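# Move cardboard box from floor tote to counter

## Task

Find the cardboard box, which sits in one of three totes on the floor, lift it out and set it on the counter. When finished, every other object must lie fully inside a tote, and each tote holding them must be upright. The utility cart must still stand upright, otherwise the attempt fails. The robot itself must not tip or finish leaning, which also fails. Anything that stays in place only because the robot is holding or pressing it does not count.

## Robot and tools

Robot: a Hello Robot Stretch 3 with a single arm. It has a two-wheel base (0.33 m long, 0.34 m wide), a lift that slides along a vertical mast, and a telescoping arm that reaches out to the robot's right side. The base cannot strafe, so to shift the gripper forward or back you drive the base. On-the-spot turns pivot about the point between the wheels, 0.05 m behind the front edge. With the arm pulled in and the wrist folded, a turn sweeps a 0.28 m radius; an unfolded, level wrist reaches past that circle.

Frames: the base frame has its origin on the floor between the drive wheels, x forward, y left, z up. hand_pose is reported in this frame, at the point where closed fingertips meet. The odometry frame is the base frame as it was when the scene began; heading is positive to the left, from -3.142 to 3.142.

Tool execute_actions takes "actions", a list run in order. Each action may hold "robot", "steps" (1 to 450 control steps at 30 per second, default 1) and "until" (stops the action early once all its conditions hold). An action with only "steps" just waits. "robot" is one of three things: a single command, a list of up to 8 commands run in sequence (may include {"pause_s": seconds, max 15}), or {"stop": true}, which brakes everything and clears the queue.

A command may contain "base", "joints" and "contact_limits". "base" holds exactly one key. translate_m is a relative drive in metres from where the base stands when the command begins, forward positive, magnitude up to 1. rotate_rad is a relative turn in radians, left (counter-clockwise seen from above) positive, magnitude up to 3.2. "joints" holds absolute targets by name; unnamed joints keep their previous targets. Names and ranges: lift_m 0 to 1.1 (arm height on mast); arm_m 0 to 0.52 (extension); wrist_yaw_rad -1.345 to 4.42 (0 points along the arm, positive swings toward the front, 3.0 folds over the base); wrist_pitch_rad -1.57 to 0.451 (negative tips fingertips down); wrist_roll_rad -2.911 to 2.911; gripper_m -0.089 to 0.179 (larger is wider; the actual fingertip gap is smaller than the value, by about 0.007 nearly closed and 0.025 wide open); head_pan_rad -3.953 to 1.73 (0 forward, positive left, -1.57 looks along the arm); head_tilt_rad -1.53 to 0.419 (negative looks down). "contact_limits" takes {"arm_m": effort percent 1 to 100}; the arm's motion then halts with contact_stop when its effort reaches that level. Lower is gentler. Any out-of-range number or bad field rejects the whole call and nothing runs.

A new command overrides at once: named joints retarget, older queued commands are discarded. Queued commands advance only after the previous one ends "done" (gripper and base also advance on "off_target"); otherwise the rest is dropped.

"until" examples: {"robot": {"status": "ended"}} waits until nothing reads moving and no queue runs. Fields can be compared, e.g. {"robot": {"lift_m": [">", 0.3], "base_status": ["!=", "moving"]}}. Use {"any": {"status": "ended"}} to stop when any one motion finishes.

Tool zoom_image: {"camera": one of head_camera, nav_camera, wrist_camera; "region": [x0, y0, x1, y1] pixels from the top-left, at most 504 by 504}. It enlarges part of the last image. head_camera and nav_camera move with the head; wrist_camera rides on the gripper.

Tool finished_scene: {"scene": number}.

Result lines: base_status shows progress like (translate_m +0.12 of +0.30). joint_goals and joint_status list each joint's target and state: moving, done, off_target (came to rest short and may keep pushing), contact_stop (arm or lift hit something and went slack), time_out, stopped, not_commanded, torque_fault (wrist servo off for about 10 s; joint limp, goals refused). measured_speeds are encoder velocities. refusals counts refused goals; queue is idle/running/done/dropped/stopped and queue_left counts pending commands. "refused:", "dropped:" and "replaced:" lines explain problems, counting from 0. on_its_own appears when the robot changed a goal itself, a joint is slack or off, a motor is strained at rest, or base_tilt has moved 3 degrees or more from its start value. motor_effort is percent of maximum, positive toward higher values, peak in brackets; it is noisy and biased. lidar_m lists 12 distances in 30-degree sectors, 1st ahead, counter-clockwise (4th left, 7th behind, 10th right), at 0.17 m height; "-" means nothing seen. wrist_depth_mm and head_depth_mm are 7x7 grids of median depth.

Speed: the base is fast only when stowed (lift_m under 0.30, arm_m under 0.03, wrist_yaw_rad over 2.54); otherwise it is capped at 0.10 m/s and 0.63 rad/s.

Gripping: command gripper_m below the object's width to grasp; to let go, open at least 0.02 beyond where the pads made contact. Readings and "done" do not prove a hold; check the cameras. Excess squeeze triggers a stall guard and weaker grip.

Safety: fold or unfold the wrist only with lift_m 0.32 to 0.95, wrist_pitch_rad -0.4, roll near 0; folded, the lift may go down to 0.25. With wrist_yaw_rad below -0.4 keep pitch at -0.5 or lower. Pushing into something rigid with the gripper above roughly 0.45 m can topple the robot; never push again right after a contact_stop. Do not drive while gripping or pressing something fixed. If the base snags, reverse the last move in small steps; if it leans, free the gripper and lower lift_m to about 0.2. Avoid drops, slams, hard hits and knocking things over, including the cart. Loose objects may occasionally be nudged by outside forces.

Each tool is called as a command line: name --argument value for each argument, lists and objects as JSON in quotes; but a table of rows of numbers goes row by row, as --pt "numbers of a row", without its own name.

## Session

execute_actions --actions '[]'

Scene clock: 0.00 s.
robot.base_odometry: x=+0.000 y=+0.000 heading=+0.000 (m, m, rad; robot's odometry frame)
robot.turned_by_wheels: +0.000 (rad since the last result)
robot.turned_by_imu: +0.000 (rad since the last result)
robot.base_tilt: forward=-1.2 right=-1.8 (deg)
robot.lidar_m: 1.75 1.51 1.16 1.13 1.19 1.21 2.41 2.53 2.43 2.65 2.06 1.35
robot.head_depth_mm: 1719 1703 1671 1669 1661 1656 1089 / 1722 1715 1668 1674 1659 1650 1641 / 1711 1720 1672 1666 1665 1654 1637 / 1736 1701 1697 1677 1669 1655 1640 / 1735 1713 1693 1686 1673 1653 1647 / 1735 1728 1704 1688 1672 1666 1655 / 1720 1710 1703 1696 1685 1670 1664
robot.base_status: not_commanded
robot.joint_positions: lift_m=+0.577 arm_m=-0.002 wrist_yaw_rad=+2.992 wrist_pitch_rad=-0.618 wrist_roll_rad=+0.000 gripper_m=+0.037 head_pan_rad=-0.017 head_tilt_rad=-0.005
robot.joint_goals: lift_m=+0.577 arm_m=-0.002 wrist_yaw_rad=+2.992 wrist_pitch_rad=-0.618 wrist_roll_rad=+0.000 gripper_m=+0.037 head_pan_rad=-0.017 head_tilt_rad=-0.005
robot.joint_status: lift_m=not_commanded arm_m=not_commanded wrist_yaw_rad=not_commanded wrist_pitch_rad=not_commanded wrist_roll_rad=not_commanded gripper_m=not_commanded head_pan_rad=not_commanded head_tilt_rad=not_commanded
robot.measured_speeds: translate_m=+0.000 rotate_rad=+0.000 lift_m=+0.000 arm_m=+0.000 wrist_yaw_rad=+0.000 wrist_pitch_rad=+0.000 wrist_roll_rad=+0.000 head_pan_rad=+0.000 head_tilt_rad=+0.000
robot: refusals=0 queue=idle queue_left=0
robot.motor_effort: left_wheel=+0 right_wheel=-1 lift_m=+22 arm_m=+0 wrist_yaw_rad=+0 wrist_pitch_rad=+6 wrist_roll_rad=+0 gripper_m=+1 head_pan_rad=+0 head_tilt_rad=+2 (%)
robot.hand_pose: x=+0.0079 y=+0.0495 z=+0.5475 quat_wxyz=(+0.265, +0.688, +0.164, +0.656) (m; robot's base frame)
robot.wrist_depth_mm: - - - - - - - / - - - - - - - / - - - - - - - / - - - - - - - / 856 850 - 845 879 854 857 / 742 742 - 743 - 749 743 / 672 664 - 683 655 674 662
pictures: head_camera (sideways: a quarter turn clockwise sets it upright), nav_camera (sideways: a quarter turn counterclockwise sets it upright), wrist_camera
Images, in order (width x height): head_camera 896x504, nav_camera 672x504, wrist_camera 644x364.

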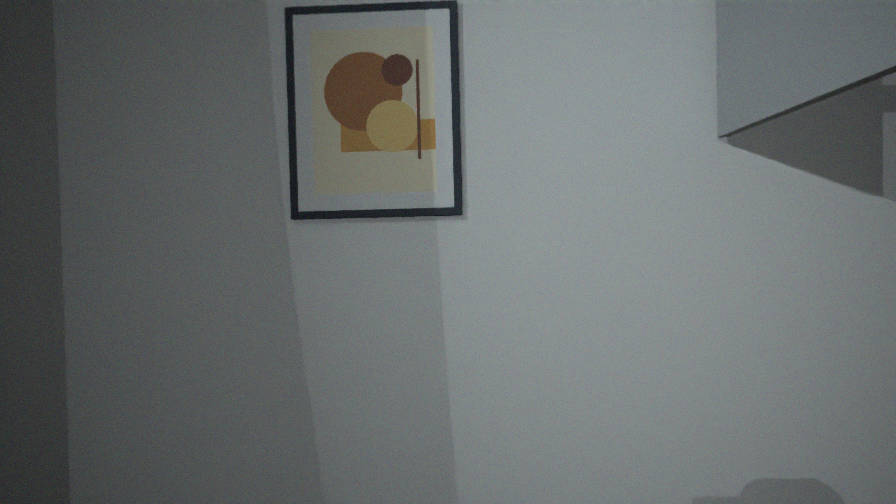

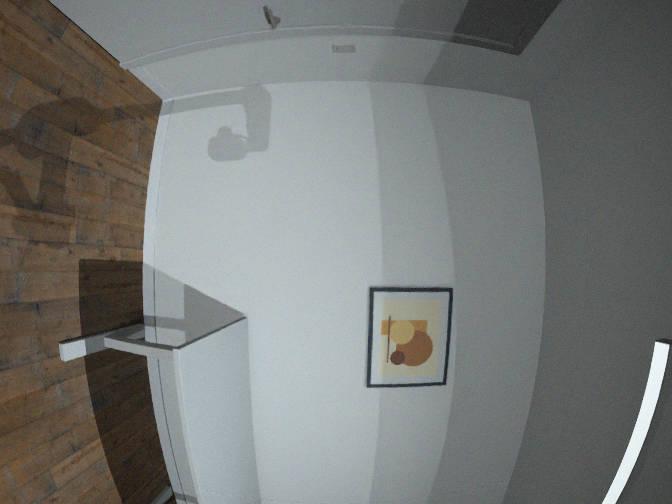

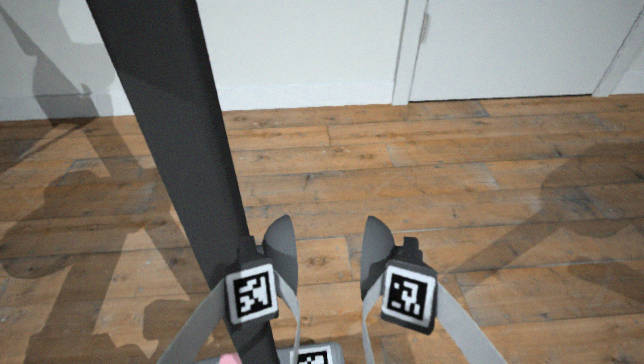

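Look behind.

execute_actions --actions '[{"robot":{"joints":{"head_pan_rad":-3.0,"head_tilt_rad":-0.7}},"steps":200,"until":{"robot":{"status":"ended"}}}]'

execute_actions --actions '[{"robot":{"joints":{"head_pan_rad":-1.5,"head_tilt_rad":-0.7}},"steps":200,"until":{"robot":{"status":"ended"}}}]'

execute_actions --actions '[{"robot":{"joints":{"head_pan_rad":1.5,"head_tilt_rad":-0.7}},"steps":200,"until":{"robot":{"status":"ended"}}}]'

Scene clock: 2.17 s.
robot.base_odometry: x=+0.000 y=+0.000 heading=+0.000 (m, m, rad; robot's odometry frame)
robot.turned_by_wheels: +0.000 (rad since the last result)
robot.turned_by_imu: -0.001 (rad since the last result)
robot.base_tilt: forward=-1.2 right=-1.7 (deg)
robot.lidar_m: 1.75 1.52 1.16 1.13 1.19 1.21 2.41 2.53 2.42 2.65 2.06 1.35
robot.head_depth_mm: 2477 2754 2860 2126 1694 1396 1199 / 2444 2232 2570 2151 1678 1404 1235 / 2482 2221 2467 2143 1711 1397 1228 / 2537 2253 2518 2152 1708 1414 1199 / 2532 2324 2600 2148 1687 1408 1205 / 2541 2369 2631 2135 1700 1408 1205 / 2639 2391 2634 2136 1712 1405 1206
robot.base_status: not_commanded
robot.joint_positions: lift_m=+0.577 arm_m=-0.002 wrist_yaw_rad=+2.992 wrist_pitch_rad=-0.618 wrist_roll_rad=+0.000 gripper_m=+0.037 head_pan_rad=-2.993 head_tilt_rad=-0.691
robot.joint_goals: lift_m=+0.577 arm_m=-0.002 wrist_yaw_rad=+2.992 wrist_pitch_rad=-0.618 wrist_roll_rad=+0.000 gripper_m=+0.037 head_pan_rad=-3.000 head_tilt_rad=-0.700
robot.joint_status: lift_m=not_commanded arm_m=not_commanded wrist_yaw_rad=not_commanded wrist_pitch_rad=not_commanded wrist_roll_rad=not_commanded gripper_m=not_commanded head_pan_rad=done head_tilt_rad=done
robot.measured_speeds: translate_m=+0.000 rotate_rad=+0.000 lift_m=+0.000 arm_m=+0.000 wrist_yaw_rad=+0.000 wrist_pitch_rad=+0.000 wrist_roll_rad=+0.000 head_pan_rad=+0.000 head_tilt_rad=+0.000
robot: refusals=0 queue=done queue_left=0
robot.motor_effort: left_wheel=+0(0) right_wheel=-1(1) lift_m=+23(23) arm_m=+1(0) wrist_yaw_rad=+0(0) wrist_pitch_rad=+6(6) wrist_roll_rad=+0(0) gripper_m=+1(0) head_pan_rad=-3(47) head_tilt_rad=-3(25) (%)
robot.hand_pose: x=+0.0079 y=+0.0495 z=+0.5475 quat_wxyz=(+0.265, +0.688, +0.164, +0.656) (m; robot's base frame)
robot.wrist_depth_mm: - - - - - - - / - - - - - - - / - - - - - - - / - - - - - - - / 845 858 - 842 868 839 855 / 749 734 - 743 - 753 752 / 665 664 - 682 653 661 659
pictures: head_camera (sideways: a quarter turn clockwise sets it upright), nav_camera (sideways: a quarter turn counterclockwise sets it upright), wrist_camera
camera_calibration (this result's frames):
head_camera: T_world_to_cam=[[0.591458, 0.0771741, -0.802634, 1.06028], [0.109347, -0.993891, -0.014986, 0.0174931], [-0.798887, -0.0789022, -0.596284, 0.738545], [0, 0, 0, 1]] pos_world=[-0.0390125, -0.00616737, 1.29166]
nav_camera: T_world_to_cam=[[-0.671396, -0.100595, 0.73424, -0.912105], [-0.135404, 0.990719, 0.0119191, 0.0339741], [-0.728624, -0.0914167, -0.678785, 0.847438], [0, 0, 0, 1]] pos_world=[0.00968023, -0.047942, 1.24453]
wrist_camera: T_world_to_cam=[[0.988956, -0.147786, 0.0111652, -0.00444633], [-0.0951632, -0.690952, -0.716609, 0.462501], [0.11362, 0.707633, -0.697385, 0.503712], [0, 0, 0, 1]] pos_world=[-0.00882137, -0.0375346, 0.682763]
Images, in order (width x height): head_camera 896x504, nav_camera 672x504, wrist_camera 644x364.

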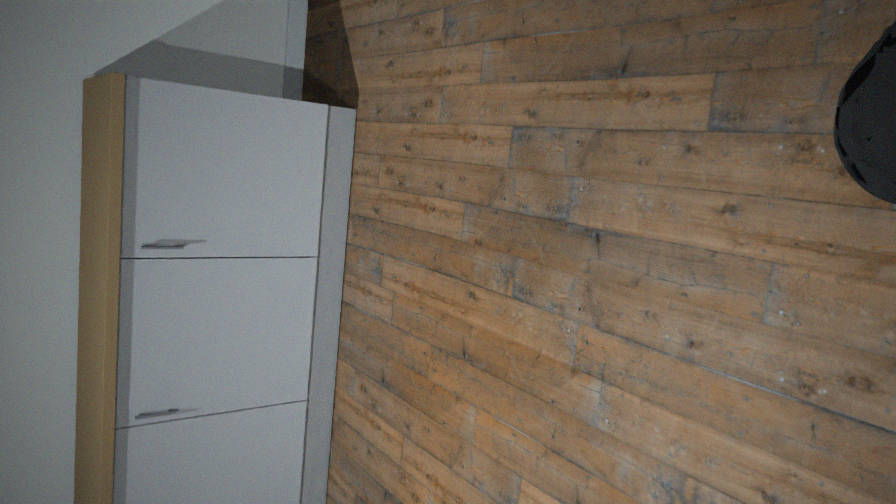

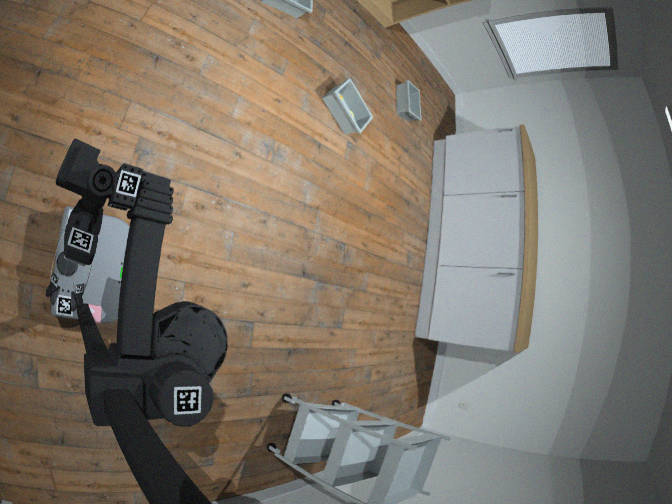

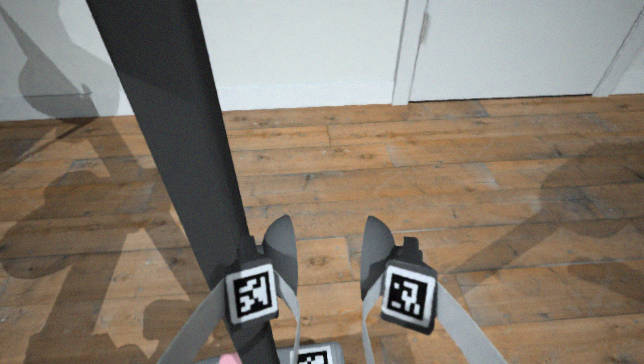

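Scene clock: 3.43 s.
robot.base_odometry: x=+0.000 y=+0.000 heading=+0.000 (m, m, rad; robot's odometry frame)
robot.turned_by_wheels: +0.000 (rad since the last result)
robot.turned_by_imu: +0.000 (rad since the last result)
robot.base_tilt: forward=-1.1 right=-1.9 (deg)
robot.lidar_m: 1.75 1.51 1.16 1.13 1.19 1.21 2.41 2.53 2.42 2.64 2.05 1.35
robot.head_depth_mm: 2182 2439 2626 2040 1688 1403 1203 / 2192 2400 2661 2152 1689 1415 1197 / 2208 2455 2686 2158 1683 1401 1201 / 2234 2495 2679 2139 1687 1410 1206 / 2240 2485 2739 2123 1692 1407 1204 / 2252 2548 2751 2140 1708 1407 1199 / 2293 2561 2771 2160 1706 1416 1204
robot.base_status: not_commanded
robot.joint_positions: lift_m=+0.577 arm_m=-0.002 wrist_yaw_rad=+2.992 wrist_pitch_rad=-0.618 wrist_roll_rad=+0.000 gripper_m=+0.037 head_pan_rad=-1.507 head_tilt_rad=-0.691
robot.joint_goals: lift_m=+0.577 arm_m=-0.002 wrist_yaw_rad=+2.992 wrist_pitch_rad=-0.618 wrist_roll_rad=+0.000 gripper_m=+0.037 head_pan_rad=-1.500 head_tilt_rad=-0.700
robot.joint_status: lift_m=not_commanded arm_m=not_commanded wrist_yaw_rad=not_commanded wrist_pitch_rad=not_commanded wrist_roll_rad=not_commanded gripper_m=not_commanded head_pan_rad=done head_tilt_rad=done
robot.measured_speeds: translate_m=+0.000 rotate_rad=+0.000 lift_m=+0.000 arm_m=+0.000 wrist_yaw_rad=+0.000 wrist_pitch_rad=+0.000 wrist_roll_rad=+0.000 head_pan_rad=+0.000 head_tilt_rad=+0.000
robot: refusals=0 queue=done queue_left=0
robot.motor_effort: left_wheel=+0(0) right_wheel=-1(1) lift_m=+22(22) arm_m=+0(1) wrist_yaw_rad=+0(1) wrist_pitch_rad=+6(6) wrist_roll_rad=+0(0) gripper_m=+0(0) head_pan_rad=+5(48) head_tilt_rad=-3(3) (%)
robot.hand_pose: x=+0.0079 y=+0.0495 z=+0.5475 quat_wxyz=(+0.265, +0.688, +0.164, +0.656) (m; robot's base frame)
robot.wrist_depth_mm: - - - - - - - / - - - - - - - / - - - - - - - / - - - - - - - / 829 840 - 837 886 833 876 / 749 751 - 739 - 747 737 / 661 673 - 691 652 668 666
pictures: head_camera (sideways: a quarter turn clockwise sets it upright), nav_camera (sideways: a quarter turn counterclockwise sets it upright), wrist_camera
camera_calibration (this result's frames):
head_camera: T_world_to_cam=[[-0.0265224, 0.595882, -0.802634, 1.06405], [0.999592, 0.0243057, -0.014986, 0.0120626], [0.0105787, -0.802704, -0.596284, 0.733608], [0, 0, 0, 1]] pos_world=[0.00840299, -0.0454739, 1.29166]
nav_camera: T_world_to_cam=[[0.0430504, -0.677524, 0.73424, -0.916463], [-0.998651, -0.0505382, 0.0119191, 0.0392399], [0.0290316, -0.733763, -0.678785, 0.842816], [0, 0, 0, 1]] pos_world=[0.0541728, -0.000515762, 1.24453]
wrist_camera: T_world_to_cam=[[0.988956, -0.147786, 0.0111652, -0.00444632], [-0.0951632, -0.690952, -0.716609, 0.4625], [0.11362, 0.707633, -0.697386, 0.503712], [0, 0, 0, 1]] pos_world=[-0.00882137, -0.0375346, 0.682763]
Images, in order (width x height): head_camera 896x504, nav_camera 672x504, wrist_camera 644x364.

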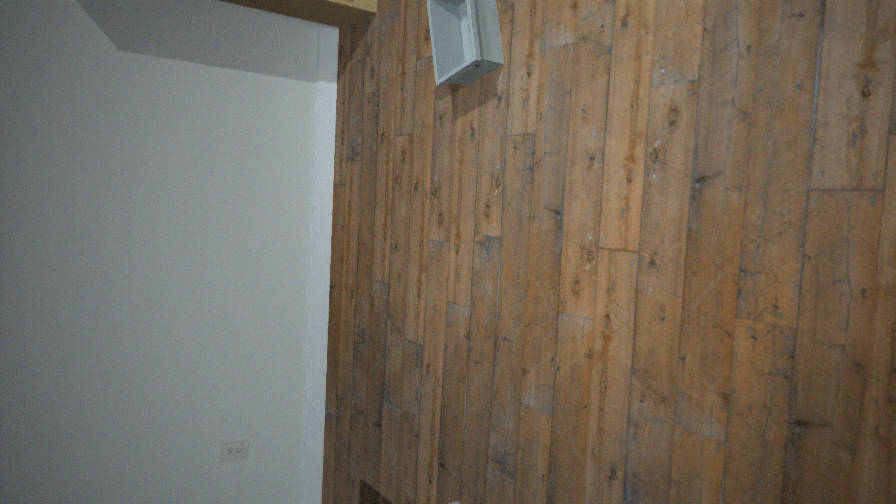

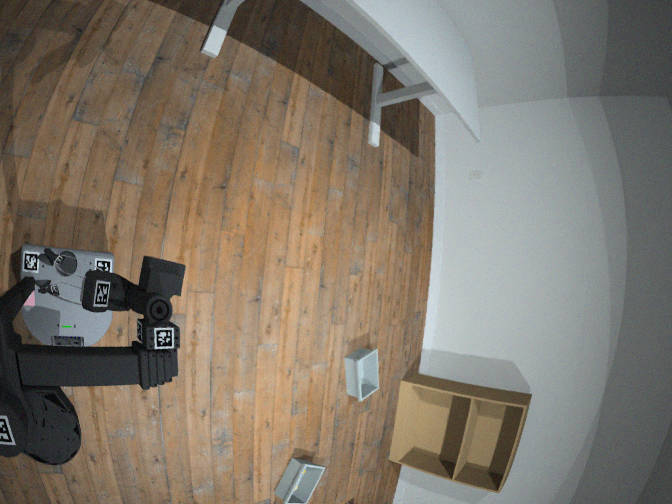

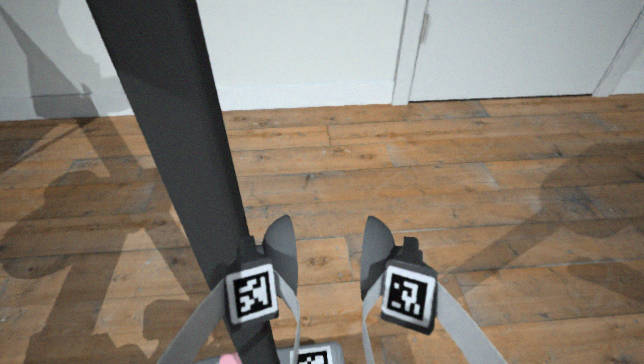

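Scene clock: 5.33 s.
robot.base_odometry: x=+0.000 y=+0.000 heading=+0.000 (m, m, rad; robot's odometry frame)
robot.turned_by_wheels: +0.000 (rad since the last result)
robot.turned_by_imu: +0.000 (rad since the last result)
robot.base_tilt: forward=-1.1 right=-1.8 (deg)
robot.lidar_m: 1.75 1.51 1.16 1.13 1.19 1.21 2.41 2.53 2.43 2.65 2.06 1.35
robot.head_depth_mm: 939 1027 1175 1347 1558 1407 1204 / 944 1051 1182 1342 1558 1409 1206 / 941 1043 1174 1348 1552 1409 1199 / 932 1040 1175 1344 1559 1402 1204 / 934 1034 1164 1333 1551 1397 1200 / 927 1024 1153 1321 1549 1407 1203 / 919 1023 1151 1313 1527 1410 1238
robot.base_status: not_commanded
robot.joint_positions: lift_m=+0.577 arm_m=-0.002 wrist_yaw_rad=+2.992 wrist_pitch_rad=-0.618 wrist_roll_rad=+0.000 gripper_m=+0.037 head_pan_rad=+1.493 head_tilt_rad=-0.691
robot.joint_goals: lift_m=+0.577 arm_m=-0.002 wrist_yaw_rad=+2.992 wrist_pitch_rad=-0.618 wrist_roll_rad=+0.000 gripper_m=+0.037 head_pan_rad=+1.500 head_tilt_rad=-0.700
robot.joint_status: lift_m=not_commanded arm_m=not_commanded wrist_yaw_rad=not_commanded wrist_pitch_rad=not_commanded wrist_roll_rad=not_commanded gripper_m=not_commanded head_pan_rad=done head_tilt_rad=done
robot.measured_speeds: translate_m=+0.000 rotate_rad=+0.000 lift_m=+0.000 arm_m=+0.000 wrist_yaw_rad=+0.000 wrist_pitch_rad=+0.000 wrist_roll_rad=+0.000 head_pan_rad=+0.000 head_tilt_rad=+0.000
robot: refusals=0 queue=done queue_left=0
robot.motor_effort: left_wheel=+0(0) right_wheel=-1(1) lift_m=+23(23) arm_m=+1(0) wrist_yaw_rad=+1(0) wrist_pitch_rad=+6(6) wrist_roll_rad=+0(0) gripper_m=+0(0) head_pan_rad=+4(47) head_tilt_rad=-3(2) (%)
robot.hand_pose: x=+0.0079 y=+0.0495 z=+0.5475 quat_wxyz=(+0.265, +0.688, +0.164, +0.656) (m; robot's base frame)
robot.wrist_depth_mm: - - - - - - - / - - - - - - - / - - - - - - - / - - - - - - - / 843 849 - 872 878 849 846 / 737 740 - 749 - 746 762 / 662 666 - 686 660 663 665
pictures: head_camera (sideways: a quarter turn clockwise sets it upright), nav_camera (sideways: a quarter turn counterclockwise sets it upright), wrist_camera
camera_calibration (this result's frames):
head_camera: T_world_to_cam=[[-0.0578357, -0.593661, -0.802634, 1.06425], [-0.993018, 0.117003, -0.014986, 0.0242176], [0.102807, 0.796164, -0.596284, 0.733045], [0, 0, 0, 1]] pos_world=[0.0102375, 0.0453438, 1.29166]
nav_camera: T_world_to_cam=[[0.0529947, 0.676819, 0.73424, -0.916524], [0.995789, -0.0909003, 0.0119191, 0.0270738], [0.0748097, 0.730516, -0.678785, 0.842537], [0, 0, 0, 1]] pos_world=[-0.0414188, 0.00729478, 1.24453]
wrist_camera: T_world_to_cam=[[0.988956, -0.147787, 0.0111651, -0.0044463], [-0.0951635, -0.690952, -0.716609, 0.4625], [0.11362, 0.707633, -0.697386, 0.503712], [0, 0, 0, 1]] pos_world=[-0.00882134, -0.0375346, 0.682763]
Images, in order (width x height): head_camera 896x504, nav_camera 672x504, wrist_camera 644x364.

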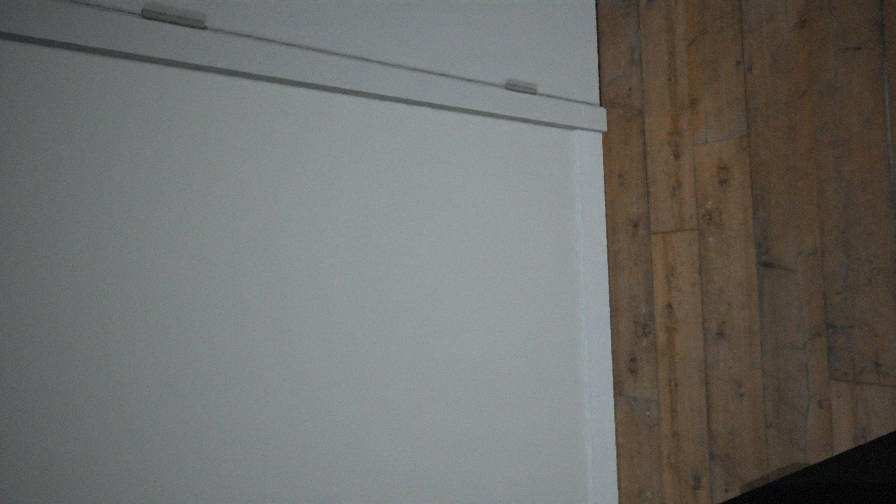

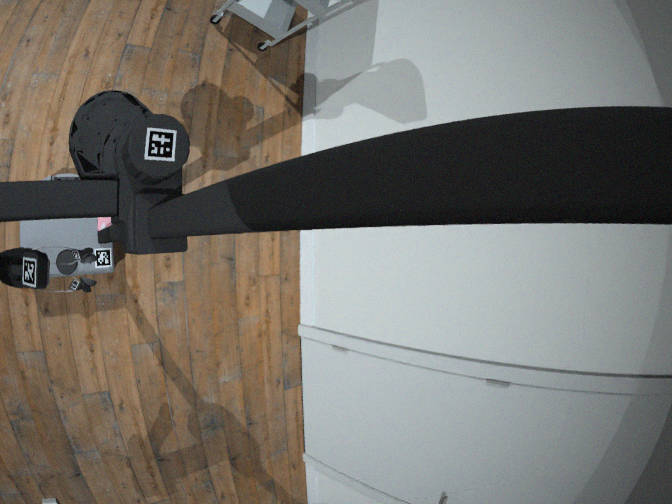

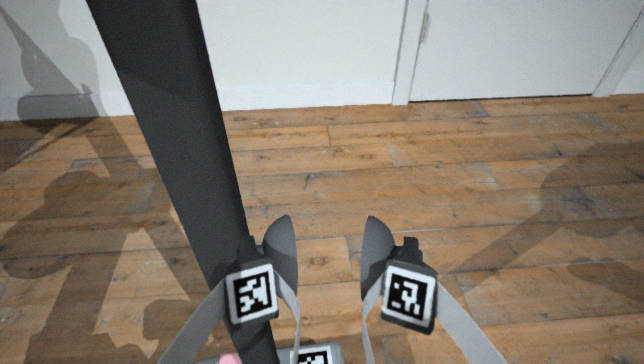

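execute_actions --actions '[{"robot":[{"joints":{"lift_m":0.28,"head_pan_rad":0,"head_tilt_rad":-0.75}},{"base":{"rotate_rad":-2.2}},{"base":{"translate_m":0.8}}],"steps":450,"until":{"robot":{"status":"ended"}}}]'

Scene clock: 16.17 s.
robot.base_odometry: x=-0.471 y=-0.647 heading=-2.200 (m, m, rad; robot's odometry frame)
robot.turned_by_wheels: -2.200 (rad since the last result)
robot.turned_by_imu: -2.215 (rad since the last result)
robot.base_tilt: forward=-1.1 right=-1.6 (deg)
robot.lidar_m: 1.97 1.66 2.02 1.96 1.76 2.24 1.90 1.80 1.33 2.07 1.97 2.01
robot.head_depth_mm: 2461 2816 2627 1925 1630 1337 1178 / 2281 2569 2646 1978 1624 1320 1170 / 2133 2404 2564 2001 1622 1335 1177 / 1959 2172 2415 2018 1623 1362 1176 / 1813 1926 2211 1995 1625 1374 1174 / 1724 1850 2131 1982 1623 1360 1177 / 1629 1750 1994 1943 1619 1335 1175
robot.base_status: done (translate_m +0.8000 of +0.8000)
robot.joint_positions: lift_m=+0.280 arm_m=-0.002 wrist_yaw_rad=+2.992 wrist_pitch_rad=-0.618 wrist_roll_rad=+0.000 gripper_m=+0.037 head_pan_rad=+0.007 head_tilt_rad=-0.742
robot.joint_goals: lift_m=+0.280 arm_m=-0.002 wrist_yaw_rad=+2.992 wrist_pitch_rad=-0.618 wrist_roll_rad=+0.000 gripper_m=+0.037 head_pan_rad=+0.000 head_tilt_rad=-0.750
robot.joint_status: lift_m=done arm_m=not_commanded wrist_yaw_rad=not_commanded wrist_pitch_rad=not_commanded wrist_roll_rad=not_commanded gripper_m=not_commanded head_pan_rad=done head_tilt_rad=done
robot.measured_speeds: translate_m=+0.000 rotate_rad=+0.000 lift_m=+0.000 arm_m=+0.000 wrist_yaw_rad=+0.000 wrist_pitch_rad=+0.000 wrist_roll_rad=+0.000 head_pan_rad=+0.000 head_tilt_rad=+0.000
robot: refusals=0 queue=done queue_left=0
robot.motor_effort: left_wheel=+1(9) right_wheel=-2(9) lift_m=+17(24) arm_m=+1(0) wrist_yaw_rad=+1(1) wrist_pitch_rad=+6(6) wrist_roll_rad=+0(0) gripper_m=+0(0) head_pan_rad=-4(47) head_tilt_rad=-2(8) (%)
robot.hand_pose: x=+0.0079 y=+0.0494 z=+0.2509 quat_wxyz=(+0.265, +0.688, +0.164, +0.656) (m; robot's base frame)
robot.wrist_depth_mm: - - - - - - - / 834 807 829 836 828 831 826 / 673 663 664 686 670 673 674 / 560 556 564 569 559 566 560 / 484 497 - - 500 490 484 / - - - - - 428 427 / - - - - 374 379 378
pictures: head_camera (sideways: a quarter turn clockwise sets it upright), nav_camera (sideways: a quarter turn counterclockwise sets it upright), wrist_camera
camera_calibration (this result's frames):
head_camera: T_world_to_cam=[[-0.636169, 0.00697186, -0.771518, 1.02721], [0.0315045, 0.99936, -0.0169468, 0.0205197], [0.770906, -0.0350873, -0.635982, 0.780612], [0, 0, 0, 1]] pos_world=[0.0510558, -0.000278557, 1.28931]
nav_camera: T_world_to_cam=[[0.715059, 0.00488398, 0.699047, -0.874698], [-0.00544901, -0.999906, 0.0125598, 0.0323481], [0.699042, -0.0127901, -0.714966, 0.885786], [0, 0, 0, 1]] pos_world=[0.00643521, 0.0479464, 1.24436]
wrist_camera: T_world_to_cam=[[0.988957, -0.147783, 0.0111653, -0.00113837], [-0.0951896, -0.691131, -0.716434, 0.249824], [0.113594, 0.707459, -0.697566, 0.296927], [0, 0, 0, 1]] pos_world=[-0.00882262, -0.0375712, 0.386122]
Images, in order (width x height): head_camera 896x504, nav_camera 672x504, wrist_camera 644x364.

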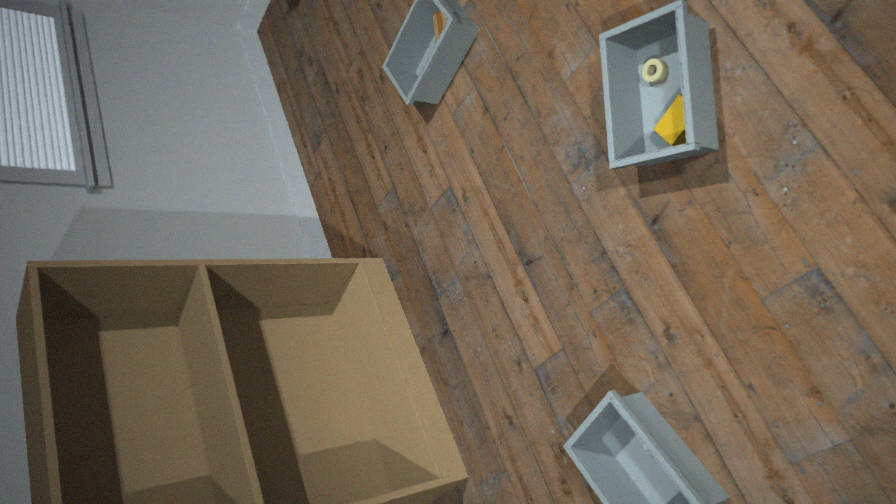

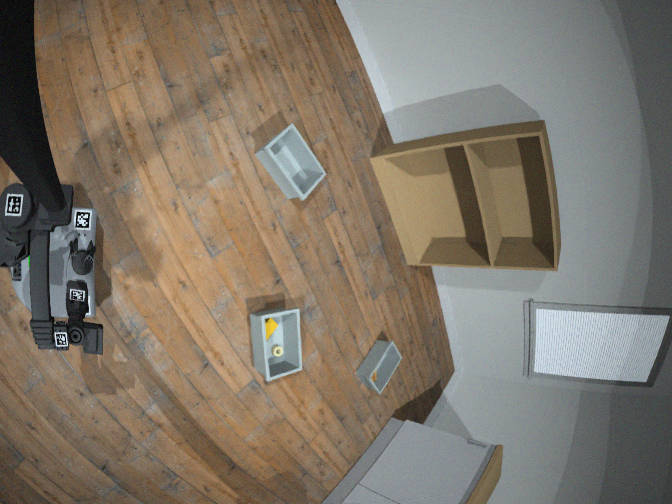

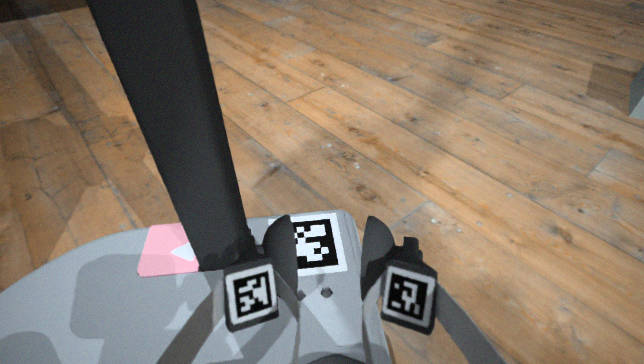

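execute_actions --actions '[{"robot":[{"base":{"rotate_rad":-1.2}},{"base":{"translate_m":1.0}},{"base":{"rotate_rad":1.45}},{"base":{"translate_m":0.6}},{"base":{"rotate_rad":1.57}},{"joints":{"head_pan_rad":-1.57,"head_tilt_rad":-1.0,"lift_m":0.6}}],"steps":450,"until":{"robot":{"status":"ended"}}},{"steps":300,"until":{"robot":{"status":"ended"}}}]'

Scene clock: 36.77 s.
robot.base_odometry: x=-1.660 y=-0.949 heading=-0.380 (m, m, rad; robot's odometry frame)
robot.turned_by_wheels: +1.820 (rad since the last result)
robot.turned_by_imu: +1.820 (rad since the last result)
robot.base_tilt: forward=-1.2 right=-1.8 (deg)
robot.lidar_m: 2.83 2.98 2.64 1.60 1.61 0.96 0.79 0.79 0.87 1.61 1.29 1.54
robot.head_depth_mm: 1740 2026 1851 1570 1378 1228 1101 / 1678 1983 1860 1566 1385 1269 - / 1601 1895 1835 1580 1325 1263 1135 / 1535 1809 1823 1576 1345 1262 - / 1485 1746 1812 1567 1370 1244 1105 / 1433 1659 1836 1576 1366 1233 1098 / 1398 1594 1751 1571 1375 1216 1103
robot.base_status: done (rotate_rad +1.5699 of +1.5700)
robot.joint_positions: lift_m=+0.600 arm_m=-0.002 wrist_yaw_rad=+2.992 wrist_pitch_rad=-0.618 wrist_roll_rad=+0.000 gripper_m=+0.037 head_pan_rad=-1.563 head_tilt_rad=-0.988
robot.joint_goals: lift_m=+0.600 arm_m=-0.002 wrist_yaw_rad=+2.992 wrist_pitch_rad=-0.618 wrist_roll_rad=+0.000 gripper_m=+0.037 head_pan_rad=-1.570 head_tilt_rad=-1.000
robot.joint_status: lift_m=done arm_m=not_commanded wrist_yaw_rad=not_commanded wrist_pitch_rad=not_commanded wrist_roll_rad=not_commanded gripper_m=not_commanded head_pan_rad=done head_tilt_rad=done
robot.measured_speeds: translate_m=+0.000 rotate_rad=+0.000 lift_m=+0.000 arm_m=+0.000 wrist_yaw_rad=+0.000 wrist_pitch_rad=+0.000 wrist_roll_rad=+0.000 head_pan_rad=+0.000 head_tilt_rad=+0.000
robot: refusals=0 queue=done queue_left=0
robot.motor_effort: left_wheel=+0(7) right_wheel=+1(12) lift_m=+28(30) arm_m=-1(1) wrist_yaw_rad=+0(0) wrist_pitch_rad=+6(6) wrist_roll_rad=+0(0) gripper_m=+0(1) head_pan_rad=-3(48) head_tilt_rad=-4(16) (%)
robot.hand_pose: x=+0.0079 y=+0.0494 z=+0.5703 quat_wxyz=(+0.265, +0.688, +0.164, +0.656) (m; robot's base frame)
robot.wrist_depth_mm: - - - - - - - / - - - - - - - / - - - - - - - / - - - - - - - / 859 888 - 875 907 867 874 / 761 766 - 777 - 778 768 / 686 679 672 709 673 694 690
pictures: head_camera (sideways: a quarter turn clockwise sets it upright), nav_camera (sideways: a quarter turn counterclockwise sets it upright), wrist_camera
camera_calibration (this result's frames):
head_camera: T_world_to_cam=[[0.00503274, 0.804851, -0.593456, 0.791264], [0.999348, -0.0252668, -0.0257922, 0.0261247], [-0.0357537, -0.592939, -0.804453, 1.00463], [0, 0, 0, 1]] pos_world=[0.00582936, -0.0405037, 1.27843]
nav_camera: T_world_to_cam=[[0.00674069, -0.863712, 0.503941, -0.616178], [-0.999884, 0.00106248, 0.0151954, 0.0349874], [-0.0136599, -0.503985, -0.863605, 1.08339], [0, 0, 0, 1]] pos_world=[0.0539358, 0.0137754, 1.24561]
wrist_camera: T_world_to_cam=[[0.988957, -0.147783, 0.0111648, -0.00471058], [-0.0952003, -0.691198, -0.716368, 0.478581], [0.113584, 0.707394, -0.697634, 0.519816], [0, 0, 0, 1]] pos_world=[-0.00882305, -0.0376165, 0.705533]
Images, in order (width x height): head_camera 896x504, nav_camera 672x504, wrist_camera 644x364.

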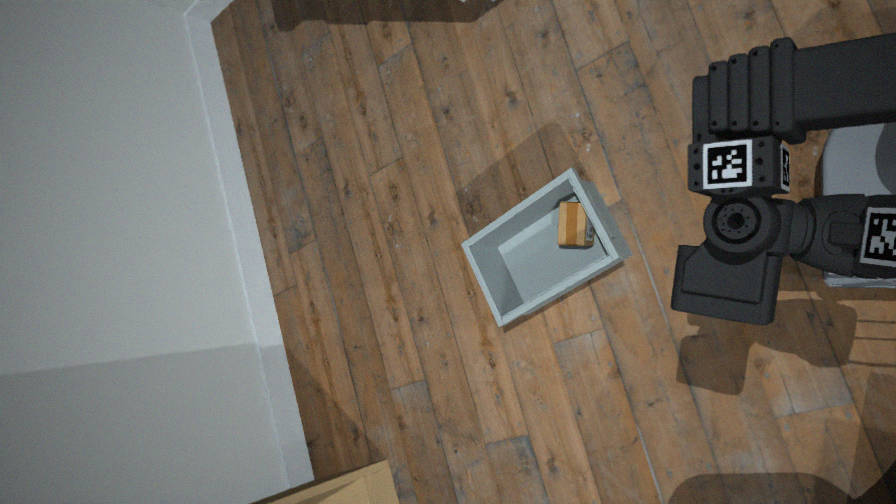

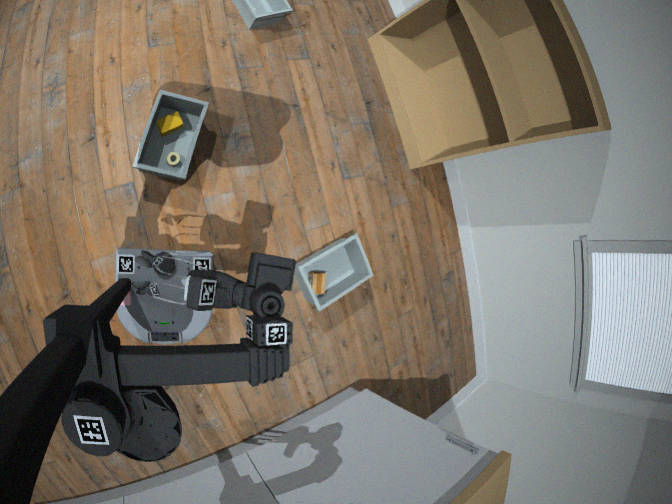

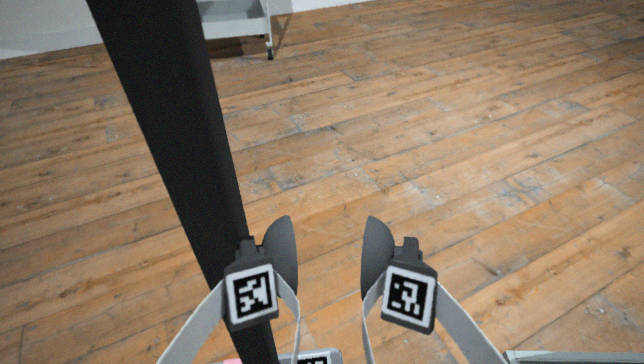

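execute_actions --actions '[{"robot":[{"joints":{"wrist_pitch_rad":-0.4}},{"joints":{"wrist_yaw_rad":0}},{"joints":{"wrist_pitch_rad":-1.57,"gripper_m":0.12,"arm_m":0.2}}],"steps":450,"until":{"robot":{"status":"ended"}}}]'

Scene clock: 42.87 s.
robot.base_odometry: x=-1.660 y=-0.949 heading=-0.380 (m, m, rad; robot's odometry frame)
robot.turned_by_wheels: +0.000 (rad since the last result)
robot.turned_by_imu: -0.001 (rad since the last result)
robot.base_tilt: forward=-1.1 right=-1.8 (deg)
robot.lidar_m: 2.83 2.99 2.65 1.60 1.61 0.96 0.79 0.79 0.87 1.61 1.30 1.55
robot.head_depth_mm: 1756 2042 1848 1584 1386 1228 1102 / 1674 1999 1847 1601 1393 - - / 1613 1883 1834 1629 - 1224 1132 / 1558 1829 1830 1604 1376 1222 1133 / 1487 1738 1837 1560 1372 1223 1099 / 1439 1670 1837 1562 1372 1225 1099 / 1391 1602 1760 1567 1377 1221 1101
robot.base_status: done (rotate_rad +1.5699 of +1.5700)
robot.joint_positions: lift_m=+0.600 arm_m=+0.200 wrist_yaw_rad=+0.001 wrist_pitch_rad=-1.564 wrist_roll_rad=+0.000 gripper_m=+0.120 head_pan_rad=-1.563 head_tilt_rad=-0.988
robot.joint_goals: lift_m=+0.600 arm_m=+0.200 wrist_yaw_rad=+0.000 wrist_pitch_rad=-1.570 wrist_roll_rad=+0.000 gripper_m=+0.120 head_pan_rad=-1.570 head_tilt_rad=-1.000
robot.joint_status: lift_m=done arm_m=done wrist_yaw_rad=done wrist_pitch_rad=done wrist_roll_rad=not_commanded gripper_m=done head_pan_rad=done head_tilt_rad=done
robot.measured_speeds: translate_m=+0.000 rotate_rad=+0.000 lift_m=+0.000 arm_m=+0.000 wrist_yaw_rad=+0.000 wrist_pitch_rad=+0.000 wrist_roll_rad=+0.000 head_pan_rad=+0.000 head_tilt_rad=+0.000
robot: refusals=0 queue=done queue_left=0
robot.motor_effort: left_wheel=-1(1) right_wheel=+1(1) lift_m=+28(28) arm_m=+5(5) wrist_yaw_rad=-1(1) wrist_pitch_rad=-3(12) wrist_roll_rad=+0(0) gripper_m=+1(79) head_pan_rad=-4(4) head_tilt_rad=-4(3) (%)
robot.hand_pose: x=-0.0217 y=-0.3223 z=+0.4820 quat_wxyz=(+0.502, +0.499, -0.501, -0.498) (m; robot's base frame)
robot.wrist_depth_mm: 597 603 592 593 598 594 594 / 617 605 608 608 609 611 611 / 626 624 637 626 624 619 634 / 631 637 638 632 627 634 625 / 644 647 653 648 648 648 638 / 654 649 655 - - - 658 / 626 670 670 - - 684 672
pictures: head_camera (sideways: a quarter turn clockwise sets it upright), nav_camera (sideways: a quarter turn counterclockwise sets it upright), wrist_camera
camera_calibration (this result's frames):
head_camera: T_world_to_cam=[[0.00518222, 0.804874, -0.593423, 0.791221], [0.999343, -0.0254516, -0.0257936, 0.0261265], [-0.0358642, -0.5929, -0.804477, 1.00466], [0, 0, 0, 1]] pos_world=[0.00582182, -0.0405027, 1.27843]
nav_camera: T_world_to_cam=[[0.00658023, -0.863734, 0.503905, -0.616131], [-0.999884, 0.0012478, 0.0151958, 0.0349869], [-0.0137539, -0.503947, -0.863625, 1.08342], [0, 0, 0, 1]] pos_world=[0.0539383, 0.0137688, 1.24561]
wrist_camera: T_world_to_cam=[[-0.999927, -0.0106866, 0.00566577, -0.0256894], [-0.0097407, 0.989147, 0.146606, 0.283094], [-0.007171, 0.14654, -0.989179, 0.681664], [0, 0, 0, 1]] pos_world=[-0.0180417, -0.380187, 0.63293]
Images, in order (width x height): head_camera 896x504, nav_camera 672x504, wrist_camera 644x364.

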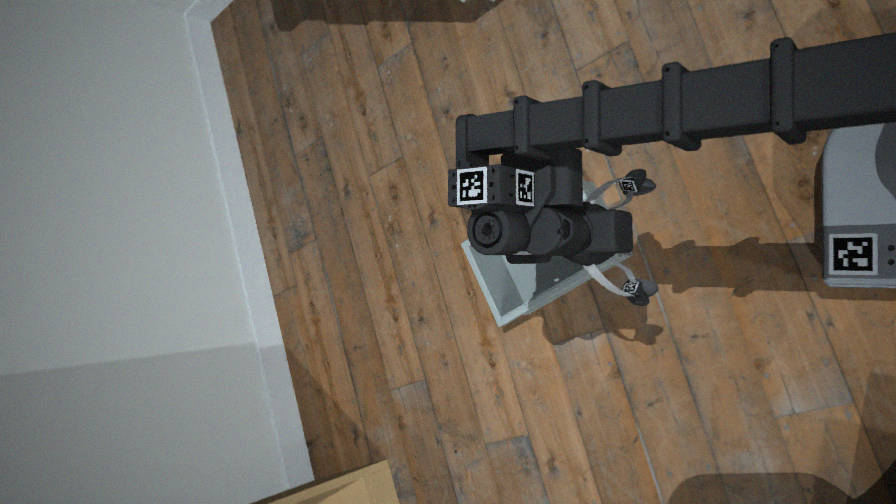

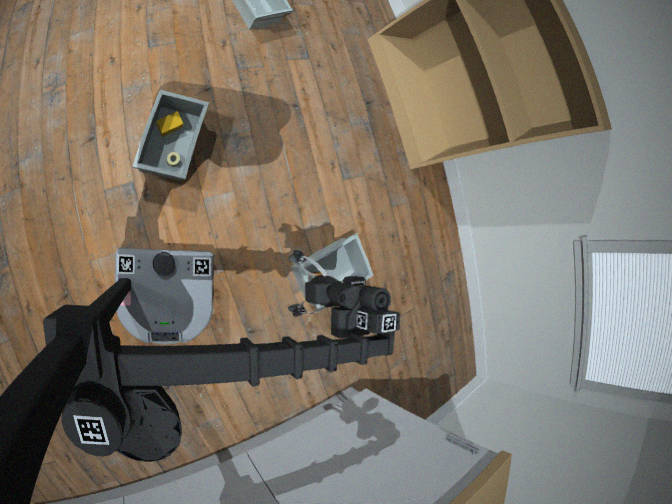

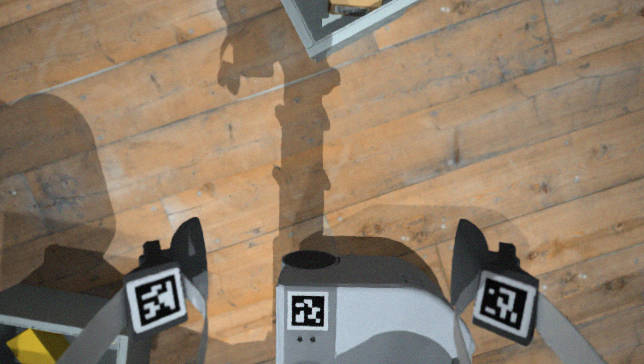

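execute_actions --actions '[{"robot":[{"joints":{"arm_m":0.485,"gripper_m":0.11,"lift_m":0.4},"base":{"translate_m":-0.07}}],"steps":450,"until":{"robot":{"status":"ended"}}}]'

Scene clock: 46.20 s.
robot.base_odometry: x=-1.725 y=-0.923 heading=-0.380 (m, m, rad; robot's odometry frame)
robot.turned_by_wheels: +0.000 (rad since the last result)
robot.turned_by_imu: -0.001 (rad since the last result)
robot.base_tilt: forward=-1.1 right=-1.8 (deg)
robot.lidar_m: 2.88 3.05 2.62 1.59 2.16 0.88 0.73 0.72 0.80 1.63 1.33 1.60
robot.head_depth_mm: 1768 2039 1854 1548 1378 1231 1103 / 1713 2013 1833 1580 1383 1231 1121 / 1631 1936 1842 1554 1352 1223 1135 / 1569 1842 1839 1554 1327 1222 1135 / 1508 1743 1830 1570 1357 1223 1104 / 1465 1692 1821 1573 1376 1215 1100 / 1416 1634 1780 1563 1370 1223 1103
robot.base_status: done (translate_m -0.0700 of -0.0700)
robot.joint_positions: lift_m=+0.400 arm_m=+0.485 wrist_yaw_rad=+0.001 wrist_pitch_rad=-1.565 wrist_roll_rad=+0.000 gripper_m=+0.110 head_pan_rad=-1.563 head_tilt_rad=-0.988
robot.joint_goals: lift_m=+0.400 arm_m=+0.485 wrist_yaw_rad=+0.000 wrist_pitch_rad=-1.570 wrist_roll_rad=+0.000 gripper_m=+0.110 head_pan_rad=-1.570 head_tilt_rad=-1.000
robot.joint_status: lift_m=done arm_m=done wrist_yaw_rad=done wrist_pitch_rad=done wrist_roll_rad=not_commanded gripper_m=done head_pan_rad=done head_tilt_rad=done
robot.measured_speeds: translate_m=+0.000 rotate_rad=+0.000 lift_m=+0.000 arm_m=+0.000 wrist_yaw_rad=+0.000 wrist_pitch_rad=+0.000 wrist_roll_rad=+0.000 head_pan_rad=+0.000 head_tilt_rad=+0.000
robot: refusals=0 queue=done queue_left=0
robot.motor_effort: left_wheel=+0(4) right_wheel=+1(3) lift_m=+17(29) arm_m=+5(4) wrist_yaw_rad=-1(1) wrist_pitch_rad=-2(3) wrist_roll_rad=+0(0) gripper_m=+1(44) head_pan_rad=-3(4) head_tilt_rad=-4(4) (%)
robot.hand_pose: x=-0.0217 y=-0.6070 z=+0.2826 quat_wxyz=(+0.502, +0.499, -0.501, -0.499) (m; robot's base frame)
robot.wrist_depth_mm: 410 330 410 409 411 412 414 / 422 370 416 417 416 421 416 / 429 364 426 424 424 426 423 / 436 438 430 381 434 436 436 / 449 440 406 383 442 443 444 / 457 450 344 453 454 449 450 / 465 468 461 464 464 467 462
pictures: head_camera (sideways: a quarter turn clockwise sets it upright), nav_camera (sideways: a quarter turn counterclockwise sets it upright), wrist_camera
camera_calibration (this result's frames):
head_camera: T_world_to_cam=[[0.00523308, 0.804874, -0.593423, 0.79122], [0.999342, -0.0255148, -0.0257936, 0.0261265], [-0.0359016, -0.592898, -0.804477, 1.00466], [0, 0, 0, 1]] pos_world=[0.00581926, -0.0405026, 1.27843]
nav_camera: T_world_to_cam=[[0.00652566, -0.863734, 0.503905, -0.61613], [-0.999884, 0.00131098, 0.0151958, 0.0349869], [-0.0137857, -0.503946, -0.863625, 1.08342], [0, 0, 0, 1]] pos_world=[0.0539392, 0.0137658, 1.24561]
wrist_camera: T_world_to_cam=[[-0.99993, -0.0104378, 0.00565459, -0.0274426], [-0.00948763, 0.988972, 0.147798, 0.593489], [-0.00713492, 0.147734, -0.989001, 0.526829], [0, 0, 0, 1]] pos_world=[-0.018051, -0.665061, 0.433474]
Images, in order (width x height): head_camera 896x504, nav_camera 672x504, wrist_camera 644x364.

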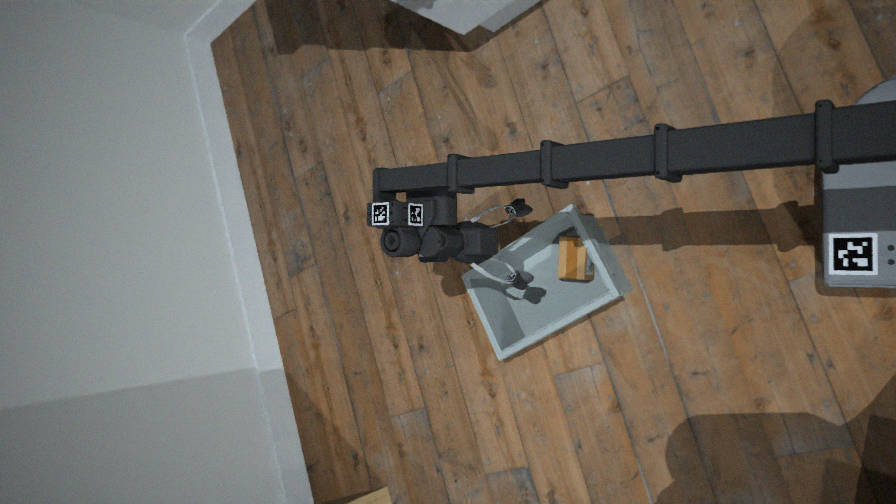

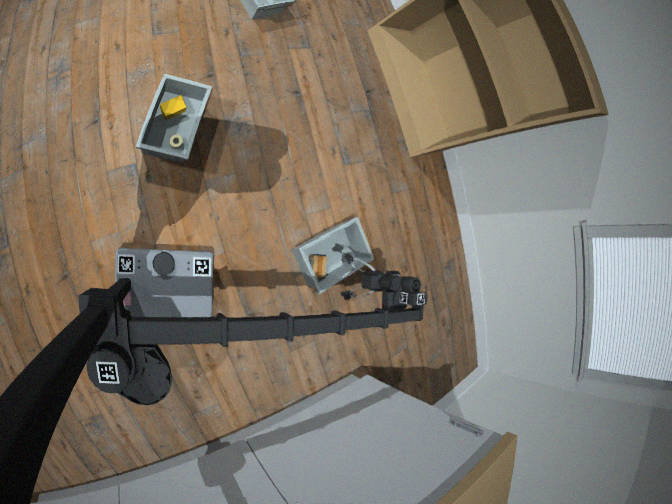

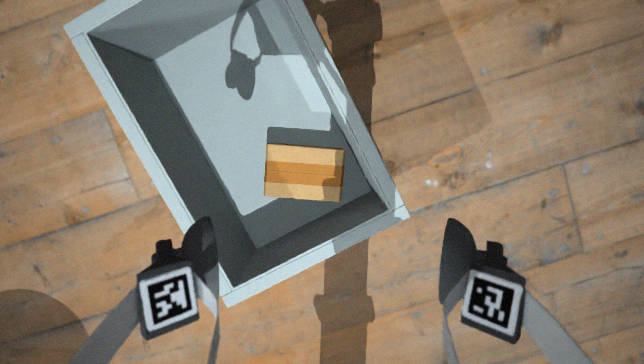

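execute_actions --actions '[{"robot":[{"joints":{"wrist_roll_rad":1.57,"gripper_m":0.105,"lift_m":0.3,"arm_m":0.493},"base":{"translate_m":0.02}}],"steps":450,"until":{"robot":{"status":"ended"}}}]'

Scene clock: 48.13 s.
robot.base_odometry: x=-1.706 y=-0.930 heading=-0.380 (m, m, rad; robot's odometry frame)
robot.turned_by_wheels: +0.000 (rad since the last result)
robot.turned_by_imu: -0.001 (rad since the last result)
robot.base_tilt: forward=-1.1 right=-1.8 (deg)
robot.lidar_m: 2.86 3.03 2.63 1.59 1.60 0.90 0.75 0.74 0.82 1.63 1.32 1.59
robot.head_depth_mm: 1761 2052 1840 1584 1373 1224 1106 / 1692 2007 1842 1581 1382 1228 1118 / 1608 1912 1841 1636 1375 1227 1132 / 1569 1834 1843 1613 1342 1222 1129 / 1512 1744 1846 1571 1352 1226 1104 / 1451 1688 1832 1564 1376 1227 1098 / 1402 1608 1796 1571 1375 1217 1100
robot.base_status: done (translate_m +0.0200 of +0.0200)
robot.joint_positions: lift_m=+0.300 arm_m=+0.493 wrist_yaw_rad=+0.001 wrist_pitch_rad=-1.565 wrist_roll_rad=+1.564 gripper_m=+0.105 head_pan_rad=-1.563 head_tilt_rad=-0.988
robot.joint_goals: lift_m=+0.300 arm_m=+0.493 wrist_yaw_rad=+0.000 wrist_pitch_rad=-1.570 wrist_roll_rad=+1.570 gripper_m=+0.105 head_pan_rad=-1.570 head_tilt_rad=-1.000
robot.joint_status: lift_m=done arm_m=done wrist_yaw_rad=done wrist_pitch_rad=done wrist_roll_rad=done gripper_m=done head_pan_rad=done head_tilt_rad=done
robot.measured_speeds: translate_m=+0.000 rotate_rad=+0.000 lift_m=+0.000 arm_m=+0.000 wrist_yaw_rad=+0.000 wrist_pitch_rad=+0.000 wrist_roll_rad=+0.000 head_pan_rad=+0.000 head_tilt_rad=+0.000
robot: refusals=0 queue=done queue_left=0
robot.motor_effort: left_wheel=-2(2) right_wheel=+1(7) lift_m=+17(16) arm_m=+5(5) wrist_yaw_rad=-1(0) wrist_pitch_rad=-2(2) wrist_roll_rad=+3(3) gripper_m=+0(30) head_pan_rad=-4(4) head_tilt_rad=-4(4) (%)
robot.hand_pose: x=-0.0216 y=-0.6147 z=+0.1826 quat_wxyz=(+0.003, +0.002, -0.709, -0.705) (m; robot's base frame)
robot.wrist_depth_mm: 319 319 316 314 316 312 310 / 327 326 324 320 320 317 318 / 333 335 330 310 324 326 321 / 344 340 336 283 330 332 331 / 301 344 343 290 337 341 336 / 264 315 352 347 318 345 350 / 250 316 359 301 250 358 355
pictures: head_camera (sideways: a quarter turn clockwise sets it upright), nav_camera (sideways: a quarter turn counterclockwise sets it upright), wrist_camera
camera_calibration (this result's frames):
head_camera: T_world_to_cam=[[0.00527989, 0.804875, -0.593421, 0.791217], [0.99934, -0.0255728, -0.0257937, 0.0261267], [-0.0359362, -0.592893, -0.804479, 1.00467], [0, 0, 0, 1]] pos_world=[0.0058169, -0.0405026, 1.27843]
nav_camera: T_world_to_cam=[[0.00647542, -0.863736, 0.503903, -0.616127], [-0.999884, 0.0013691, 0.0151958, 0.0349869], [-0.0138151, -0.503943, -0.863627, 1.08342], [0, 0, 0, 1]] pos_world=[0.05394, 0.0137632, 1.24561]
wrist_camera: T_world_to_cam=[[-0.017541, 0.999846, 0.0000759133, 0.616343], [0.988264, 0.0173263, 0.151772, 0.0394197], [0.151747, 0.00273725, -0.988416, 0.343258], [0, 0, 0, 1]] pos_world=[-0.0802343, -0.617871, 0.333252]
Images, in order (width x height): head_camera 896x504, nav_camera 672x504, wrist_camera 644x364.

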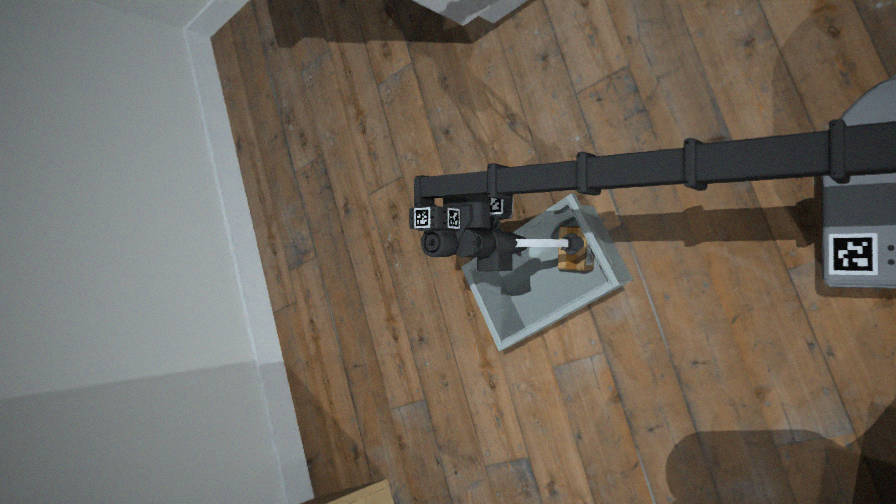

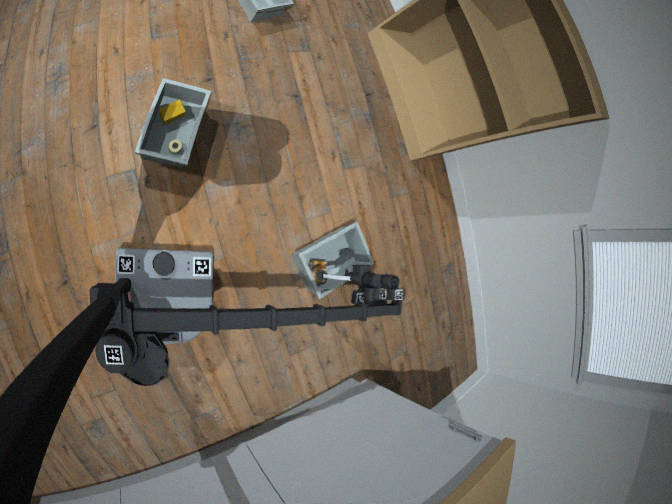

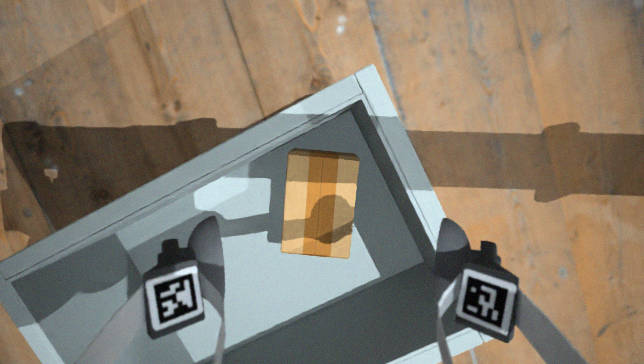

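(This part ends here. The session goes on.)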